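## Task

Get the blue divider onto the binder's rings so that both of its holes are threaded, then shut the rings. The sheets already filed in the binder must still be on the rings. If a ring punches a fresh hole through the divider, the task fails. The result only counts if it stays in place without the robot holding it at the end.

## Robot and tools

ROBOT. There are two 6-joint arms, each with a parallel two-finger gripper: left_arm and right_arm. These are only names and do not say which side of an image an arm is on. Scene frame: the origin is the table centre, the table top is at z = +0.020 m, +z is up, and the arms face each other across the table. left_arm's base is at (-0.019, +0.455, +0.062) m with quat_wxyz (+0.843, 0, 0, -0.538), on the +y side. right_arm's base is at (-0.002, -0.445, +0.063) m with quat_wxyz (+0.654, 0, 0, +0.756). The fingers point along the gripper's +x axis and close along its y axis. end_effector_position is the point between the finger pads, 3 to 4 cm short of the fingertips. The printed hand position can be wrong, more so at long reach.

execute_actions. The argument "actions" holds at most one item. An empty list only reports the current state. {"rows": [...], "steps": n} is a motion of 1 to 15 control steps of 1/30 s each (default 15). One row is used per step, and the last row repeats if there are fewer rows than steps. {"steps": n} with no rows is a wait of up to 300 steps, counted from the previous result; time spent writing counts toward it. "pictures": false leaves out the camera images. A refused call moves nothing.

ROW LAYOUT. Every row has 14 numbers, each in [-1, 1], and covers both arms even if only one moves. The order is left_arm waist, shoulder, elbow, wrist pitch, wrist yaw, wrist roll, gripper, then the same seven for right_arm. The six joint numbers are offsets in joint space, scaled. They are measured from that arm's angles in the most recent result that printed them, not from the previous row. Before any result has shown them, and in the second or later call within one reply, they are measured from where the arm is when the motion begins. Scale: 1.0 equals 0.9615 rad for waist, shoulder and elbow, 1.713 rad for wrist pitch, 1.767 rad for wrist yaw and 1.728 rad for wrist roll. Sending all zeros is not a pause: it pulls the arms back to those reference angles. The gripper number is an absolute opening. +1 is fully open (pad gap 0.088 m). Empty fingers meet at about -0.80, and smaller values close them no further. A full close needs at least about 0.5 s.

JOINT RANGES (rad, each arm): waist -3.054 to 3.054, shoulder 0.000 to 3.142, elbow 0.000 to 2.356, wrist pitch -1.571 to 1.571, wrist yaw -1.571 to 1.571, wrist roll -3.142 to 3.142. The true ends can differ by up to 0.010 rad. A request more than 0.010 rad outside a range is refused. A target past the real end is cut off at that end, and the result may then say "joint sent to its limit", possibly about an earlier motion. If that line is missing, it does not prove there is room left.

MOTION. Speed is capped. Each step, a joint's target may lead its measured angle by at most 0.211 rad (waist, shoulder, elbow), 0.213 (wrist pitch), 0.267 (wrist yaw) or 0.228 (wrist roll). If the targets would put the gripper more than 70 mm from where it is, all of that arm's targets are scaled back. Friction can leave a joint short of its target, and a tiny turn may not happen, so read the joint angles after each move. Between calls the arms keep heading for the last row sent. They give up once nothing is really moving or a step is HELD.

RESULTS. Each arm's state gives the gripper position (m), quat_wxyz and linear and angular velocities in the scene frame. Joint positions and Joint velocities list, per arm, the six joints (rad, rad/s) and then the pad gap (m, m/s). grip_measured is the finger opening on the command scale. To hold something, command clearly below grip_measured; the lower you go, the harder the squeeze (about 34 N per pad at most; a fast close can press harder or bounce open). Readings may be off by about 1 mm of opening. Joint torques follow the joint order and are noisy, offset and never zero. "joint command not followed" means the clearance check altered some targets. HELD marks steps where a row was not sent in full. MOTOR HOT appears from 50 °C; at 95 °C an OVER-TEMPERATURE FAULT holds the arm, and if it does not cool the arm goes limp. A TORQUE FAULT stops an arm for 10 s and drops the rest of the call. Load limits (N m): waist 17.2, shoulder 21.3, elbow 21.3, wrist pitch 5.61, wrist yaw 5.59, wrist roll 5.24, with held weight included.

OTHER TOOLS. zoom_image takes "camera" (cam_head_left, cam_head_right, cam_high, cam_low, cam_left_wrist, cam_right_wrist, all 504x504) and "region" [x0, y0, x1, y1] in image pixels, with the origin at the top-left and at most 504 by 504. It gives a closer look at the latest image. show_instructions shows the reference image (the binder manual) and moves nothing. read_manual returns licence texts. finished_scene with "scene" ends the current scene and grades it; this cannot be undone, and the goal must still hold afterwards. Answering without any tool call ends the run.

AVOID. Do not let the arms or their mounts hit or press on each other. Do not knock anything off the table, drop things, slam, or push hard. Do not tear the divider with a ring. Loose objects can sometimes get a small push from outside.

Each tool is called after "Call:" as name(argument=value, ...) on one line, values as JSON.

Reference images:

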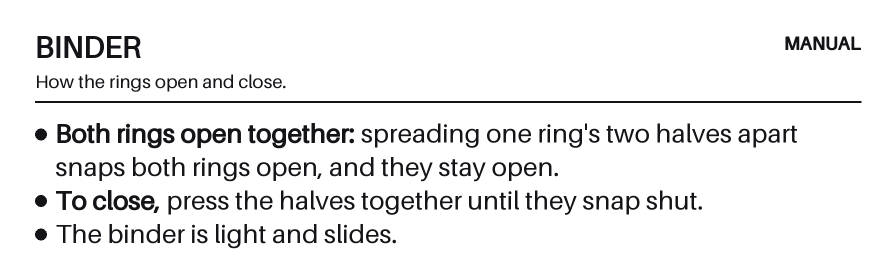

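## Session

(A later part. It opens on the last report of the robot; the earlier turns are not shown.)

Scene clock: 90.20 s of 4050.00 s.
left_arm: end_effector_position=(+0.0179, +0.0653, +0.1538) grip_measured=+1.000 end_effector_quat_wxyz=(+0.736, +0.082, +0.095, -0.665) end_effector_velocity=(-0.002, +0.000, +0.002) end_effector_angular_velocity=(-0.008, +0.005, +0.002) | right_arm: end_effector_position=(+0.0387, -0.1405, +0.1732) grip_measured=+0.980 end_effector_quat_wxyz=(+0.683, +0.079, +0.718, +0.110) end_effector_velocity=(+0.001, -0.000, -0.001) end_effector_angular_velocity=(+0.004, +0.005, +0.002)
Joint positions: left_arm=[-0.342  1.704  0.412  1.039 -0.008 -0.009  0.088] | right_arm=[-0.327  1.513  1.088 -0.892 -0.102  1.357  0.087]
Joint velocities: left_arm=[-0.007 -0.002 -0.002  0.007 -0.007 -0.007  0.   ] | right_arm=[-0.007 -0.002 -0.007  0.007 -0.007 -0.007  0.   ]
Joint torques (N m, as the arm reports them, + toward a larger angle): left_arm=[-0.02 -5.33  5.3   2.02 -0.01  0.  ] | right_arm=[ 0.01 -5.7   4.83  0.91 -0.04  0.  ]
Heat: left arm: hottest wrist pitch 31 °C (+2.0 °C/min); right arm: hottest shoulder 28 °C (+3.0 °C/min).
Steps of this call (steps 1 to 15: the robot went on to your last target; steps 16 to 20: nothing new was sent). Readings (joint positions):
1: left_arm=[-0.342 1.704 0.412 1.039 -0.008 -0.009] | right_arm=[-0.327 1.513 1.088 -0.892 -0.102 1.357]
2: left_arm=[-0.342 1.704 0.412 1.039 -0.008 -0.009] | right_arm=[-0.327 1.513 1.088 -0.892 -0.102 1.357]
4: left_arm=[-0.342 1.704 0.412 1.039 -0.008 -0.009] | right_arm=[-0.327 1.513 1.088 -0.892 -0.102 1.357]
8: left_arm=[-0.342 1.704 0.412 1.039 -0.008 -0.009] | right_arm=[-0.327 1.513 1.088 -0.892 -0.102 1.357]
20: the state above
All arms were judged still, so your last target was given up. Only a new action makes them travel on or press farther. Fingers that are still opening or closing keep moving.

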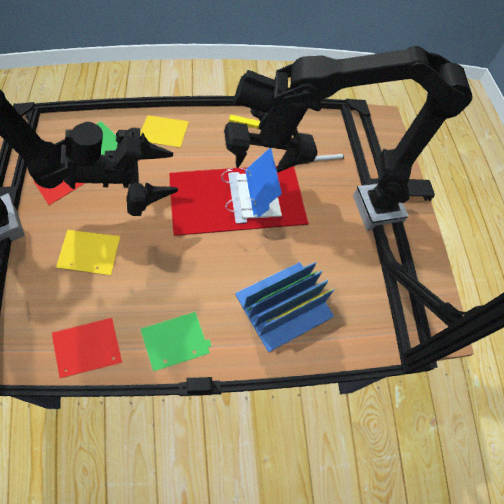

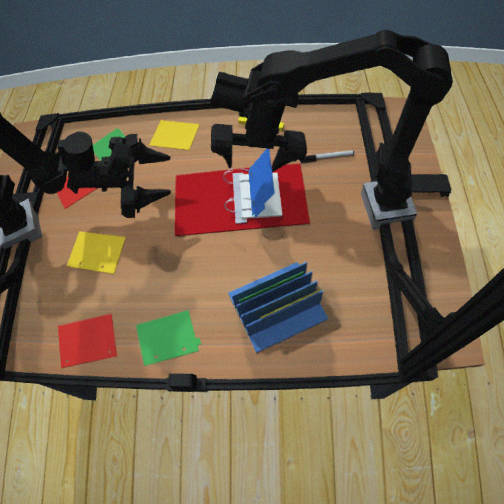

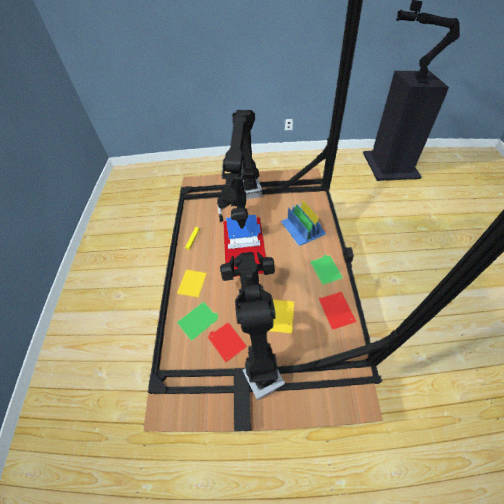

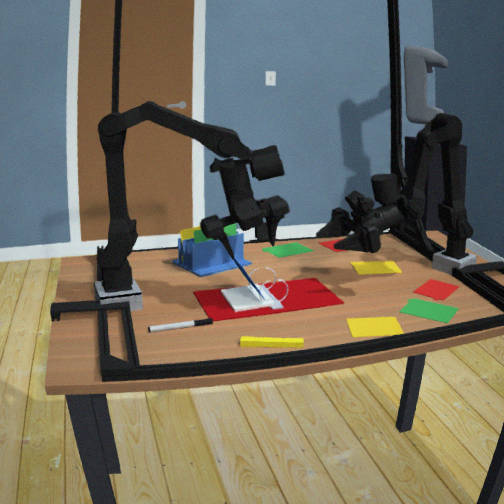

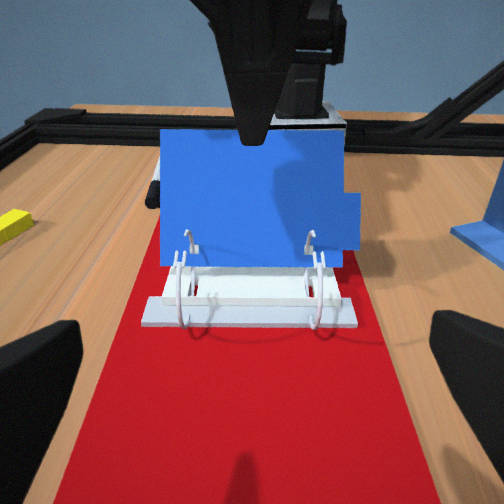

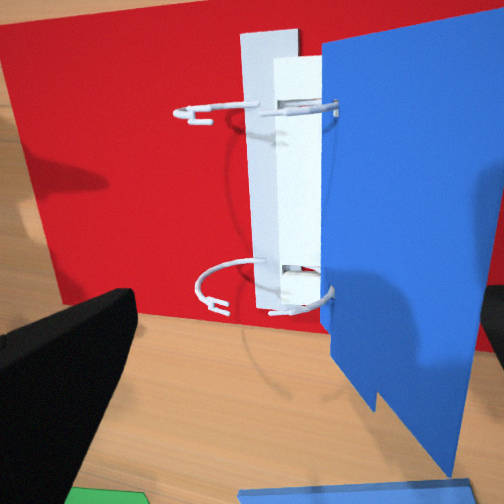

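Call:
execute_actions(actions=[{"rows":[[0,0,0,0,0,0,1,0,0,0,-0.03,0,0,1],[0,0,0,0,0,0,1,0,0,0,-0.05,0,0,1],[0,0,0,0,0,0,1,0,0,0,-0.07,0,0,1],[0,0,0,0,0,0,1,0,0,0,-0.098,0,0,1]]}], pictures=false)

Call:
execute_actions(actions=[{"steps":20}])

Scene clock: 92.80 s of 4050.00 s.
left_arm: end_effector_position=(+0.0179, +0.0653, +0.1539) grip_measured=+1.000 end_effector_quat_wxyz=(+0.736, +0.082, +0.095, -0.665) end_effector_velocity=(+0.000, +0.001, -0.003) end_effector_angular_velocity=(+0.016, +0.007, +0.006) | right_arm: end_effector_position=(+0.0325, -0.1744, +0.1672) grip_measured=+0.982 end_effector_quat_wxyz=(+0.676, +0.026, +0.734, +0.052) end_effector_velocity=(-0.004, -0.010, +0.000) end_effector_angular_velocity=(-0.044, +0.015, +0.010)
Joint positions: left_arm=[-0.342  1.704  0.412  1.04  -0.008 -0.009  0.088] | right_arm=[-0.327  1.513  1.088 -1.053 -0.102  1.357  0.087]
Joint velocities: left_arm=[-0.002 -0.002  0.002 -0.022 -0.007 -0.007  0.   ] | right_arm=[ 0.002 -0.002  0.002 -0.051 -0.007 -0.007 -0.   ]
Joint torques (N m, as the arm reports them, + toward a larger angle): left_arm=[-0.02 -5.33  5.3   2.02  0.    0.01] | right_arm=[ 0.04 -5.41  4.62  0.47 -0.03  0.02]
Heat: left arm: hottest wrist pitch 31 °C (+2.0 °C/min); right arm: hottest shoulder 28 °C (+3.0 °C/min).
Steps of this call (steps 1 to 63: nothing new was sent; steps 64 to 78: all 15 steps of this action). Readings (joint positions):
64: left_arm=[-0.342 1.704 0.412 1.040 -0.008 -0.009] | right_arm=[-0.327 1.513 1.088 -0.896 -0.102 1.357]
65: left_arm=[-0.342 1.704 0.412 1.040 -0.008 -0.009] | right_arm=[-0.327 1.513 1.088 -0.909 -0.102 1.357]
67: left_arm=[-0.342 1.704 0.412 1.040 -0.008 -0.009] | right_arm=[-0.327 1.513 1.088 -0.958 -0.102 1.357]
71: left_arm=[-0.342 1.704 0.412 1.040 -0.008 -0.009] | right_arm=[-0.327 1.513 1.088 -1.024 -0.102 1.357]
78: the state above

Scene clock: 93.47 s of 4050.00 s.
left_arm: end_effector_position=(+0.0179, +0.0653, +0.1539) grip_measured=+1.000 end_effector_quat_wxyz=(+0.736, +0.082, +0.095, -0.665) end_effector_velocity=(-0.000, +0.002, -0.003) end_effector_angular_velocity=(+0.016, +0.007, +0.006) | right_arm: end_effector_position=(+0.0323, -0.1754, +0.1671) grip_measured=+0.982 end_effector_quat_wxyz=(+0.676, +0.025, +0.735, +0.050) end_effector_velocity=(-0.001, -0.005, -0.001) end_effector_angular_velocity=(-0.022, -0.004, +0.009)
Joint positions: left_arm=[-0.342  1.704  0.412  1.04  -0.008 -0.009  0.088] | right_arm=[-0.327  1.513  1.088 -1.058 -0.102  1.357  0.087]
Joint velocities: left_arm=[-0.002 -0.007 -0.002 -0.022 -0.007 -0.007  0.   ] | right_arm=[ 0.002 -0.002 -0.002 -0.022  0.007 -0.007 -0.   ]
Joint torques (N m, as the arm reports them, + toward a larger angle): left_arm=[ 0.   -5.28  5.31  2.03  0.    0.01] | right_arm=[ 0.07 -5.39  4.65  0.47 -0.01 -0.01]
Heat: left arm: hottest wrist pitch 32 °C (+3.0 °C/min); right arm: hottest shoulder 28 °C (+3.0 °C/min).
Steps of this call (steps 1 to 15: the robot went on to your last target; steps 16 to 20: nothing new was sent). Readings (joint positions):
1: left_arm=[-0.342 1.704 0.412 1.040 -0.008 -0.009] | right_arm=[-0.327 1.513 1.088 -1.054 -0.102 1.357]
2: left_arm=[-0.342 1.704 0.412 1.040 -0.008 -0.009] | right_arm=[-0.327 1.513 1.088 -1.055 -0.102 1.357]
4: left_arm=[-0.342 1.704 0.412 1.040 -0.008 -0.009] | right_arm=[-0.327 1.513 1.088 -1.056 -0.102 1.357]
8: left_arm=[-0.342 1.704 0.412 1.040 -0.008 -0.009] | right_arm=[-0.327 1.513 1.088 -1.057 -0.102 1.357]
20: the state above
All arms were judged still, so your last target was given up. Only a new action makes them travel on or press farther. Fingers that are still opening or closing keep moving.

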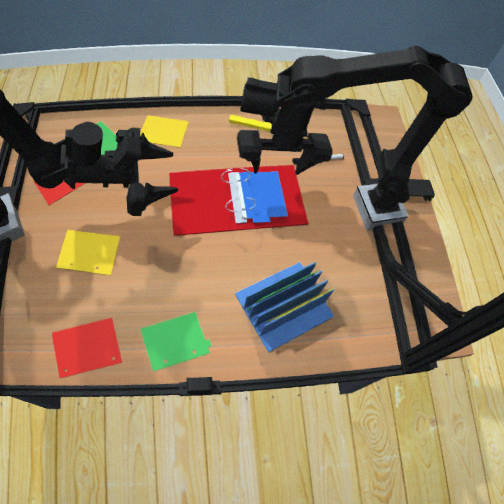

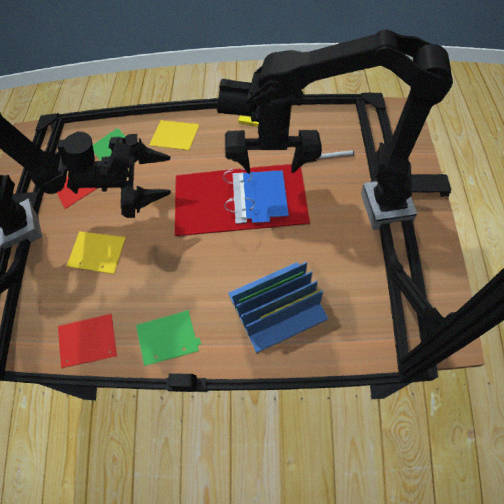

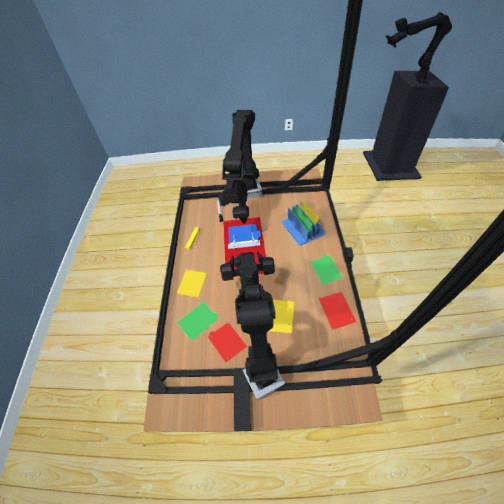

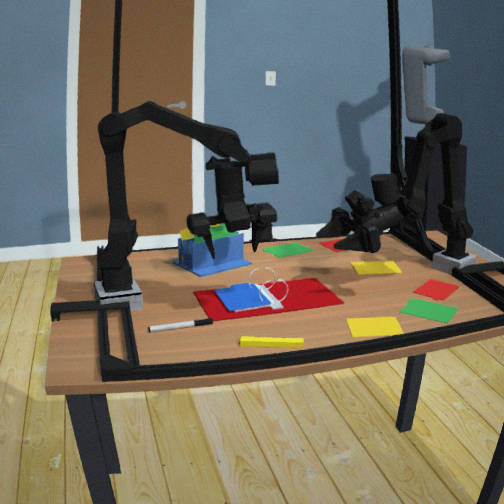

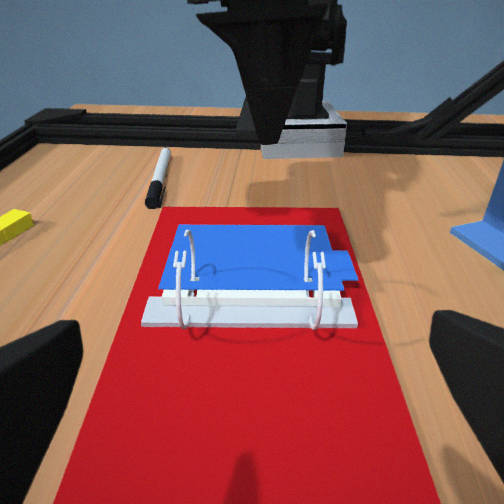

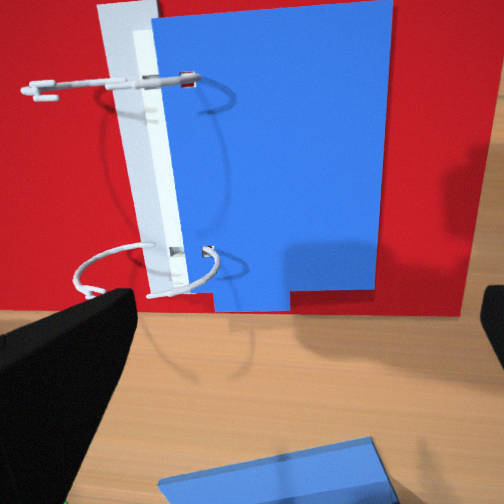

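Call:
execute_actions(actions=[{"rows":[[0,-0.1,-0.15,0,0,0,1,0.2,0.41,0.325,0,0.06,0.083,1]]}], pictures=false)

Call:
execute_actions(actions=[{"steps":12}])

Scene clock: 95.00 s of 4050.00 s.
left_arm: end_effector_position=(+0.0147, +0.1004, +0.1413) grip_measured=+1.000 end_effector_quat_wxyz=(+0.734, +0.096, +0.111, -0.663) end_effector_velocity=(-0.000, +0.006, -0.005) end_effector_angular_velocity=(+0.017, +0.006, +0.007) | right_arm: end_effector_position=(-0.0037, -0.0995, +0.1307) grip_measured=+0.982 end_effector_quat_wxyz=(+0.705, -0.028, +0.708, +0.028) end_effector_velocity=(-0.005, +0.029, +0.016) end_effector_angular_velocity=(+0.081, -0.007, -0.005)
Joint positions: left_arm=[-0.342  1.617  0.281  1.04  -0.008 -0.009  0.088] | right_arm=[-0.141  1.891  1.377 -1.057 -0.004  1.495  0.087]
Joint velocities: left_arm=[-0.002 -0.012 -0.022 -0.007 -0.007 -0.007  0.   ] | right_arm=[ 0.017  0.027  0.1    0.007  0.007  0.022 -0.   ]
Joint torques (N m, as the arm reports them, + toward a larger angle): left_arm=[-0.04 -5.13  3.75  1.94 -0.01  0.  ] | right_arm=[ 0.49 -6.92  5.73  0.38  0.22  0.08]
Heat: left arm: hottest wrist pitch 32 °C (+3.0 °C/min); right arm: hottest shoulder 27 °C (+2.0 °C/min).
Steps of this call (steps 1 to 31: nothing new was sent; steps 32 to 46: all 15 steps of this action). Readings (joint positions):
32: left_arm=[-0.342 1.697 0.404 1.040 -0.008 -0.009] | right_arm=[-0.316 1.533 1.106 -1.072 -0.084 1.378]
33: left_arm=[-0.342 1.682 0.383 1.040 -0.008 -0.009] | right_arm=[-0.284 1.569 1.145 -1.079 -0.060 1.408]
35: left_arm=[-0.342 1.648 0.333 1.040 -0.008 -0.009] | right_arm=[-0.215 1.662 1.239 -1.053 -0.041 1.444]
39: left_arm=[-0.342 1.628 0.293 1.040 -0.008 -0.009] | right_arm=[-0.152 1.813 1.347 -1.052 -0.017 1.479]
46: the state above

Scene clock: 95.40 s of 4050.00 s.
left_arm: end_effector_position=(+0.0146, +0.1010, +0.1411) grip_measured=+1.000 end_effector_quat_wxyz=(+0.734, +0.097, +0.112, -0.663) end_effector_velocity=(+0.004, +0.001, +0.000) end_effector_angular_velocity=(+0.002, +0.001, +0.026) | right_arm: end_effector_position=(-0.0045, -0.0970, +0.1309) grip_measured=+0.982 end_effector_quat_wxyz=(+0.706, -0.027, +0.707, +0.029) end_effector_velocity=(-0.000, -0.001, +0.001) end_effector_angular_velocity=(-0.002, +0.007, +0.005)
Joint positions: left_arm=[-0.342  1.615  0.279  1.04  -0.008 -0.009  0.088] | right_arm=[-0.138  1.898  1.386 -1.057 -0.002  1.498  0.087]
Joint velocities: left_arm=[ 0.002 -0.007 -0.002 -0.007 -0.022 -0.007  0.   ] | right_arm=[-0.002 -0.002  0.002 -0.007 -0.007 -0.007 -0.   ]
Joint torques (N m, as the arm reports them, + toward a larger angle): left_arm=[ 0.   -5.2   3.74  1.95  0.    0.  ] | right_arm=[ 0.37 -6.9   5.87  0.37  0.2   0.13]
Heat: left arm: hottest wrist pitch 32 °C (+3.0 °C/min); right arm: hottest shoulder 28 °C (+3.0 °C/min).
Steps of this call (steps 1 to 12: the robot went on to your last target). Readings (joint positions):
1: left_arm=[-0.342 1.617 0.281 1.040 -0.008 -0.009] | right_arm=[-0.141 1.891 1.380 -1.057 -0.003 1.495]
2: left_arm=[-0.342 1.617 0.280 1.040 -0.008 -0.009] | right_arm=[-0.140 1.892 1.383 -1.057 -0.003 1.496]
4: left_arm=[-0.342 1.616 0.280 1.040 -0.008 -0.009] | right_arm=[-0.139 1.893 1.386 -1.057 -0.002 1.497]
8: left_arm=[-0.342 1.616 0.279 1.040 -0.008 -0.009] | right_arm=[-0.138 1.896 1.386 -1.057 -0.002 1.497]
12: the state above

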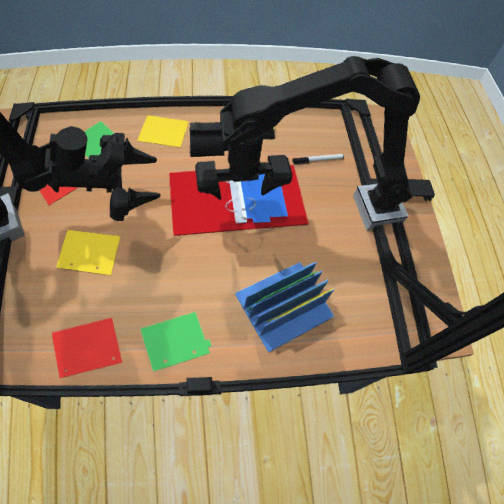

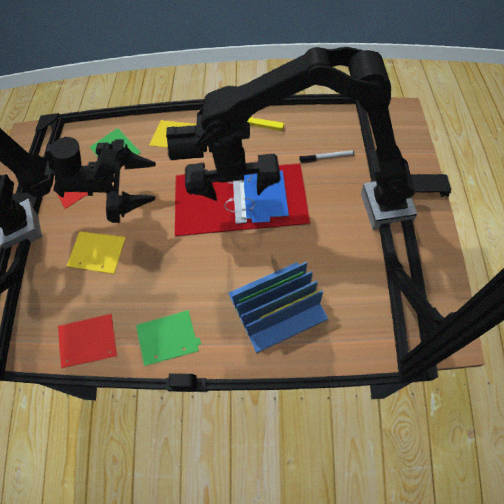

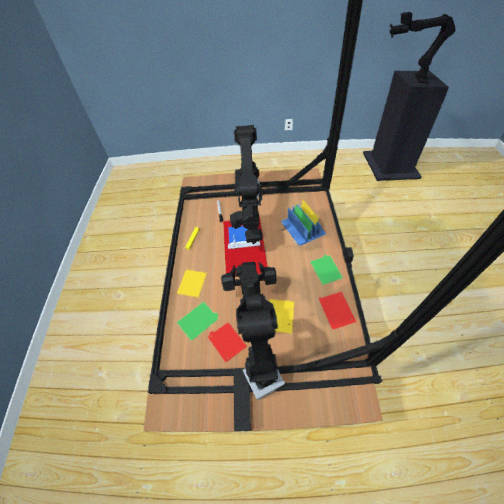

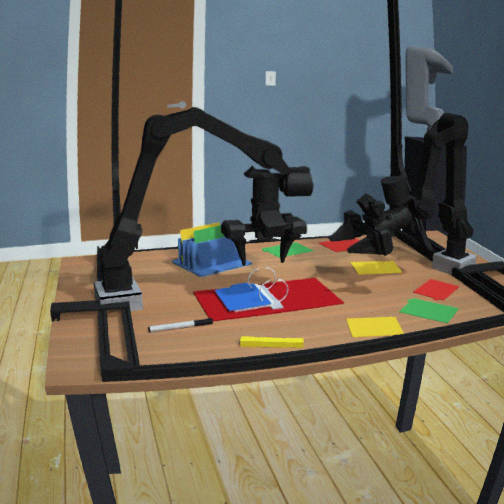

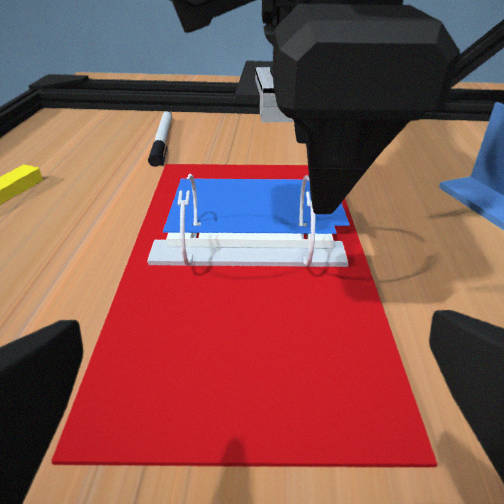

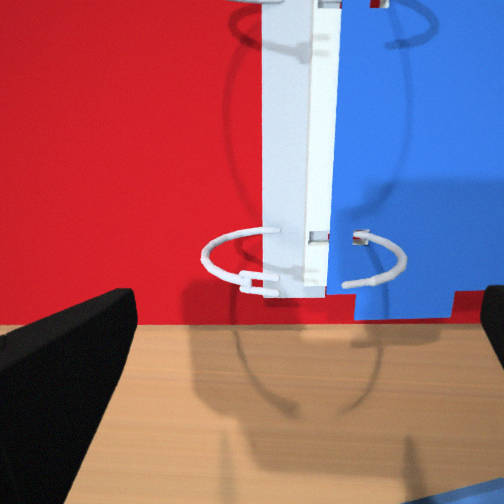

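Call:
execute_actions(actions=[{"rows":[[0,0,0,0,0,0,1,-0.012,0.065,-0.117,0.094,0,0,1]]}])

Call:
execute_actions(actions=[{"rows":[[0,0,0,0,0,0,1,0,0,0,0,0,0,0.8],[0,0,0,0,0,0,1,0,0,0,0,0,0,0.7],[0,0,0,0,0,0,1,0,0,0,0,0,0,0.6],[0,0,0,0,0,0,1,0,0,0,0,0,0,0.55],[0,0,0,0,0,0,1,0,0,0,0,0,0,0.5],[0,0,0,0,0,0,1,0,0,0,0,0,0,0.45],[0,0,0,0,0,0,1,0,0,0,0,0,0,0.4],[0,0,0,0,0,0,1,0,0,0,0,0,0,0.35],[0,0,0,0,0,0,1,0,0,0,0,0,0,0.3]]}])

Scene clock: 98.03 s of 4050.00 s.
left_arm: end_effector_position=(+0.0146, +0.1011, +0.1411) grip_measured=+1.000 end_effector_quat_wxyz=(+0.734, +0.097, +0.112, -0.663) end_effector_velocity=(-0.002, +0.001, -0.002) end_effector_angular_velocity=(+0.008, -0.004, -0.012) | right_arm: end_effector_position=(-0.0017, -0.0973, +0.0879) grip_measured=+0.982 end_effector_quat_wxyz=(+0.706, -0.025, +0.707, +0.025) end_effector_velocity=(-0.000, -0.004, -0.005) end_effector_angular_velocity=(-0.002, +0.007, +0.005)
Joint positions: left_arm=[-0.342  1.615  0.279  1.04  -0.008 -0.009  0.088] | right_arm=[-0.146  1.955  1.285 -0.901 -0.002  1.498  0.087]
Joint velocities: left_arm=[-0.002 -0.002 -0.002 -0.007  0.007  0.007  0.   ] | right_arm=[-0.002 -0.002 -0.027  0.022 -0.007 -0.007 -0.   ]
Joint torques (N m, as the arm reports them, + toward a larger angle): left_arm=[ 0.01 -4.4   5.12  2.01 -0.01  0.01] | right_arm=[-0.34 -7.61  3.27  0.63  0.04  0.  ]
Heat: left arm: hottest wrist pitch 32 °C (+3.0 °C/min); right arm: hottest shoulder 28 °C (+2.0 °C/min).
Steps of this call (steps 1 to 15: the robot went on to your last target; steps 16 to 64: nothing new was sent; steps 65 to 79: all 15 steps of this action). Readings (joint positions):
65: left_arm=[-0.342 1.615 0.279 1.040 -0.008 -0.009] | right_arm=[-0.138 1.901 1.379 -1.041 -0.002 1.498]
66: left_arm=[-0.342 1.615 0.279 1.040 -0.008 -0.009] | right_arm=[-0.139 1.904 1.363 -1.000 -0.002 1.498]
68: left_arm=[-0.342 1.615 0.279 1.040 -0.008 -0.009] | right_arm=[-0.141 1.921 1.336 -0.954 -0.002 1.498]
72: left_arm=[-0.342 1.615 0.279 1.040 -0.008 -0.009] | right_arm=[-0.145 1.953 1.292 -0.920 -0.002 1.498]
79: the state above

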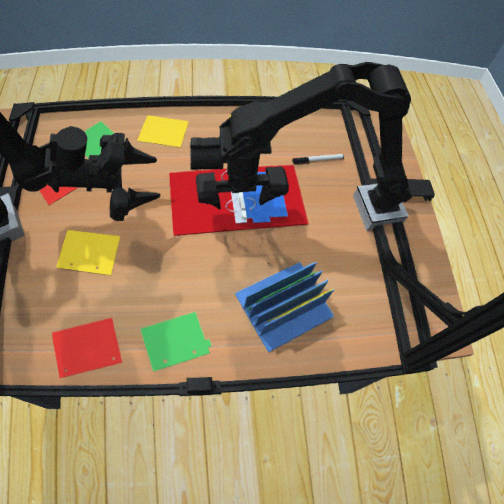

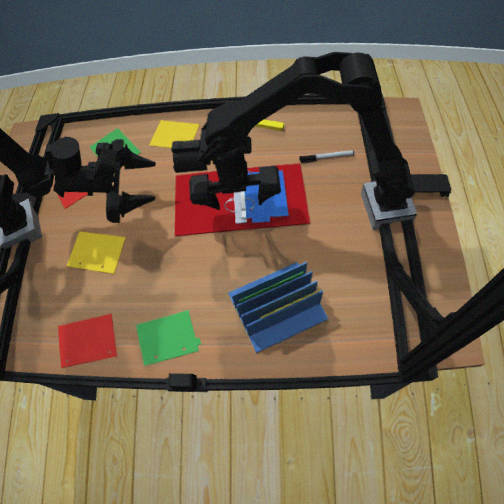

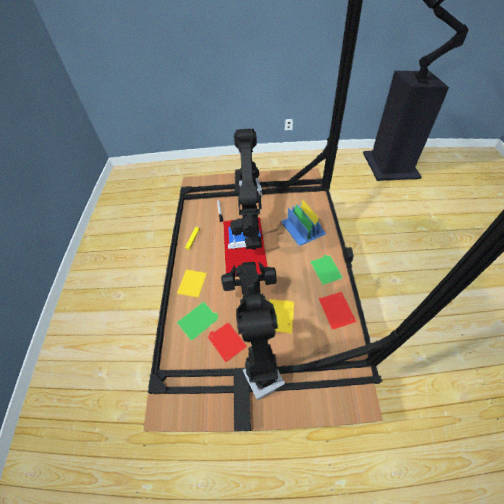

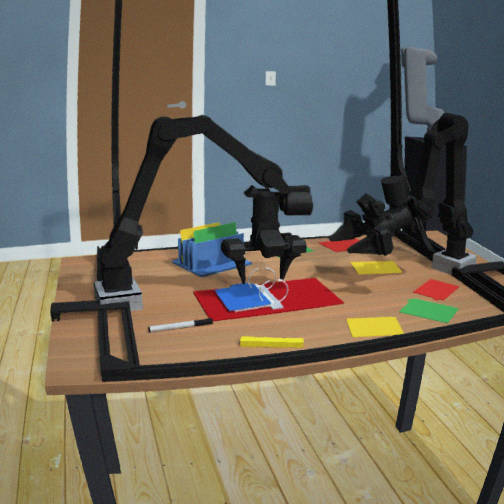

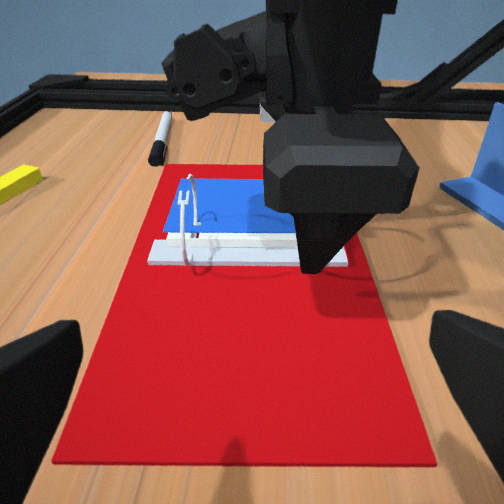

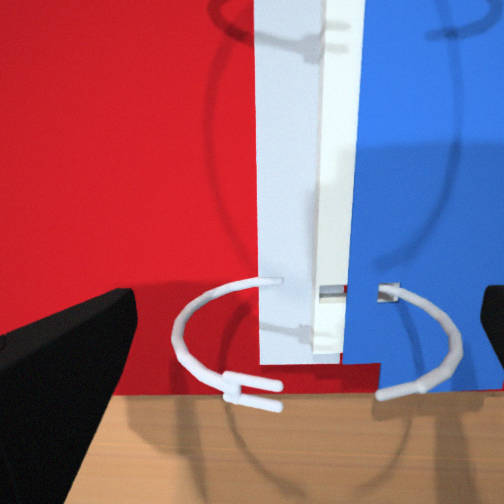

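Scene clock: 98.53 s of 4050.00 s.
left_arm: end_effector_position=(+0.0146, +0.1011, +0.1411) grip_measured=+1.000 end_effector_quat_wxyz=(+0.734, +0.097, +0.112, -0.663) end_effector_velocity=(+0.003, -0.001, +0.003) end_effector_angular_velocity=(-0.012, -0.001, +0.021) | right_arm: end_effector_position=(-0.0018, -0.0976, +0.0879) grip_measured=+0.336 end_effector_quat_wxyz=(+0.706, -0.026, +0.707, +0.025) end_effector_velocity=(+0.001, -0.002, +0.000) end_effector_angular_velocity=(-0.007, +0.007, -0.000)
Joint positions: left_arm=[-0.342  1.615  0.279  1.04  -0.008 -0.009  0.088] | right_arm=[-0.146  1.955  1.284 -0.901 -0.002  1.498  0.055]
Joint velocities: left_arm=[-0.002 -0.002  0.002  0.007 -0.022 -0.007  0.   ] | right_arm=[-0.007 -0.002 -0.002 -0.007 -0.007 -0.007 -0.014]
Joint torques (N m, as the arm reports them, + toward a larger angle): left_arm=[-0.06 -4.4   5.05  2.03  0.01  0.02] | right_arm=[ 0.08 -8.13  4.2   0.51  0.05  0.04]
Heat: left arm: hottest wrist pitch 32 °C (+3.0 °C/min); right arm: hottest shoulder 28 °C (+2.0 °C/min).
Steps of this call (steps 1 to 15: all 15 steps of this action). Readings (joint positions):
1: left_arm=[-0.342 1.615 0.279 1.040 -0.008 -0.009] | right_arm=[-0.146 1.955 1.284 -0.900 -0.002 1.498]
2: left_arm=[-0.342 1.615 0.279 1.040 -0.008 -0.009] | right_arm=[-0.146 1.955 1.284 -0.900 -0.002 1.498]
4: left_arm=[-0.342 1.615 0.279 1.040 -0.008 -0.009] | right_arm=[-0.146 1.955 1.284 -0.900 -0.002 1.498]
8: left_arm=[-0.342 1.615 0.279 1.040 -0.008 -0.009] | right_arm=[-0.146 1.955 1.284 -0.904 -0.002 1.498]
15: the state above

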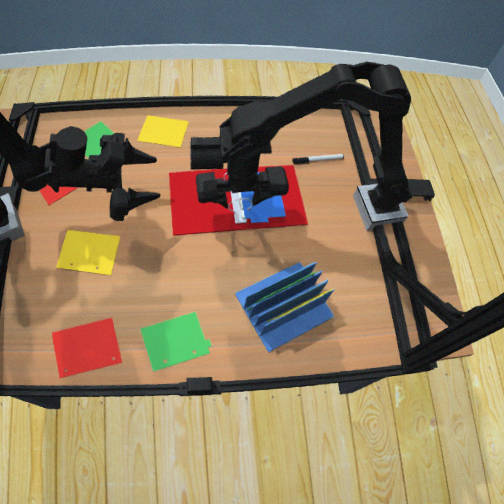

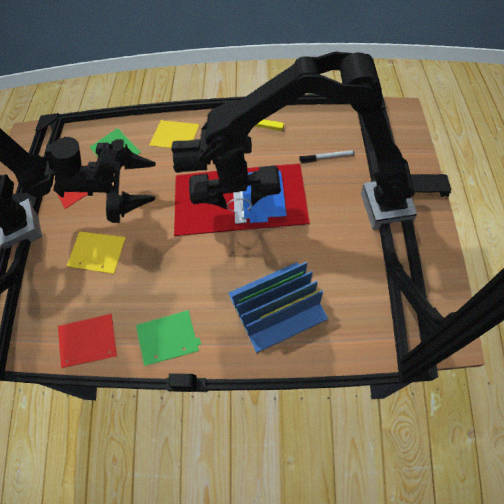

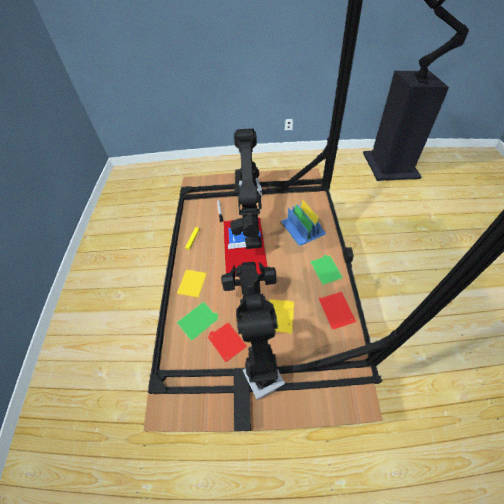

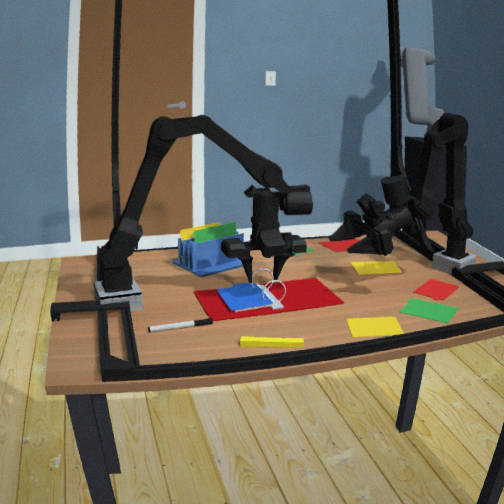

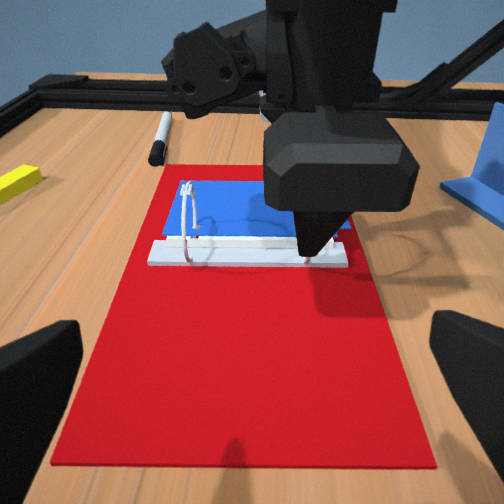

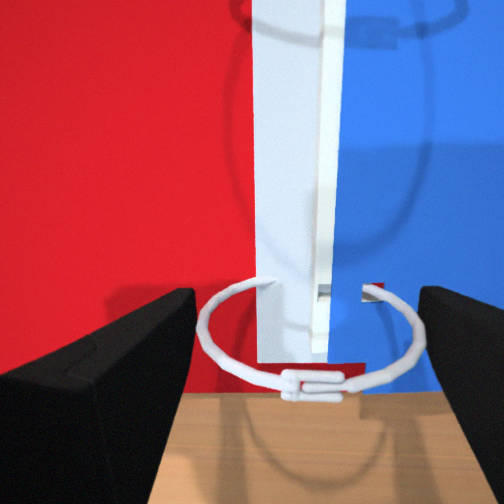

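Call:
execute_actions(actions=[{"rows":[[0,0,0,0,0,0,1,0,0,0,0,0,0,1],[0,0,0,0,0,0,1,0,0,0,0,0,0,1],[0,0,0,0,0,0,1,0,0,0,0,0,0,1],[0,0,0,0,0,0,1,0,0,0,0,0,0,1],[0,0,0,0,0,0,1,0,-0.2,0,0,0,0,1]]}], pictures=false)

Call:
finished_scene(scene=1)

Scene clock: 100.87 s of 4050.00 s.
left_arm: end_effector_position=(+0.0146, +0.1010, +0.1412) grip_measured=+1.000 end_effector_quat_wxyz=(+0.734, +0.096, +0.111, -0.663) end_effector_velocity=(-0.000, +0.001, -0.003) end_effector_angular_velocity=(+0.011, +0.010, -0.002) | right_arm: end_effector_position=(-0.0018, -0.0889, +0.1463) grip_measured=+0.970 end_effector_quat_wxyz=(+0.706, +0.036, +0.702, +0.087) end_effector_velocity=(-0.002, -0.001, +0.001) end_effector_angular_velocity=(-0.002, +0.020, +0.009)
Joint positions: left_arm=[-0.342  1.615  0.279  1.04  -0.008 -0.009  0.088] | right_arm=[-0.146  1.779  1.283 -0.9   -0.002  1.498  0.087]
Joint velocities: left_arm=[ 0.002  0.002 -0.002 -0.007  0.007 -0.007  0.   ] | right_arm=[-0.002 -0.002  0.002 -0.007 -0.022 -0.007  0.005]
Joint torques (N m, as the arm reports them, + toward a larger angle): left_arm=[ 0.   -4.39  5.05  2.01  0.01  0.01] | right_arm=[-0.01 -8.94  4.71  0.67  0.02 -0.02]
Heat: left arm: hottest wrist pitch 32 °C (+3.0 °C/min); right arm: hottest shoulder 28 °C (+2.0 °C/min).
Steps of this call (steps 1 to 15: the robot went on to your last target; steps 16 to 55: nothing new was sent; steps 56 to 70: all 15 steps of this action). Readings (joint positions):
56: left_arm=[-0.342 1.615 0.279 1.040 -0.008 -0.009] | right_arm=[-0.146 1.955 1.284 -0.900 -0.002 1.498]
57: left_arm=[-0.342 1.615 0.279 1.040 -0.008 -0.009] | right_arm=[-0.146 1.955 1.284 -0.900 -0.002 1.498]
59: left_arm=[-0.342 1.615 0.279 1.040 -0.008 -0.009] | right_arm=[-0.146 1.955 1.284 -0.900 -0.002 1.498]
63: left_arm=[-0.342 1.615 0.279 1.040 -0.008 -0.009] | right_arm=[-0.146 1.862 1.276 -0.904 -0.002 1.498]
70: the state above

The scene is finished: the task was done.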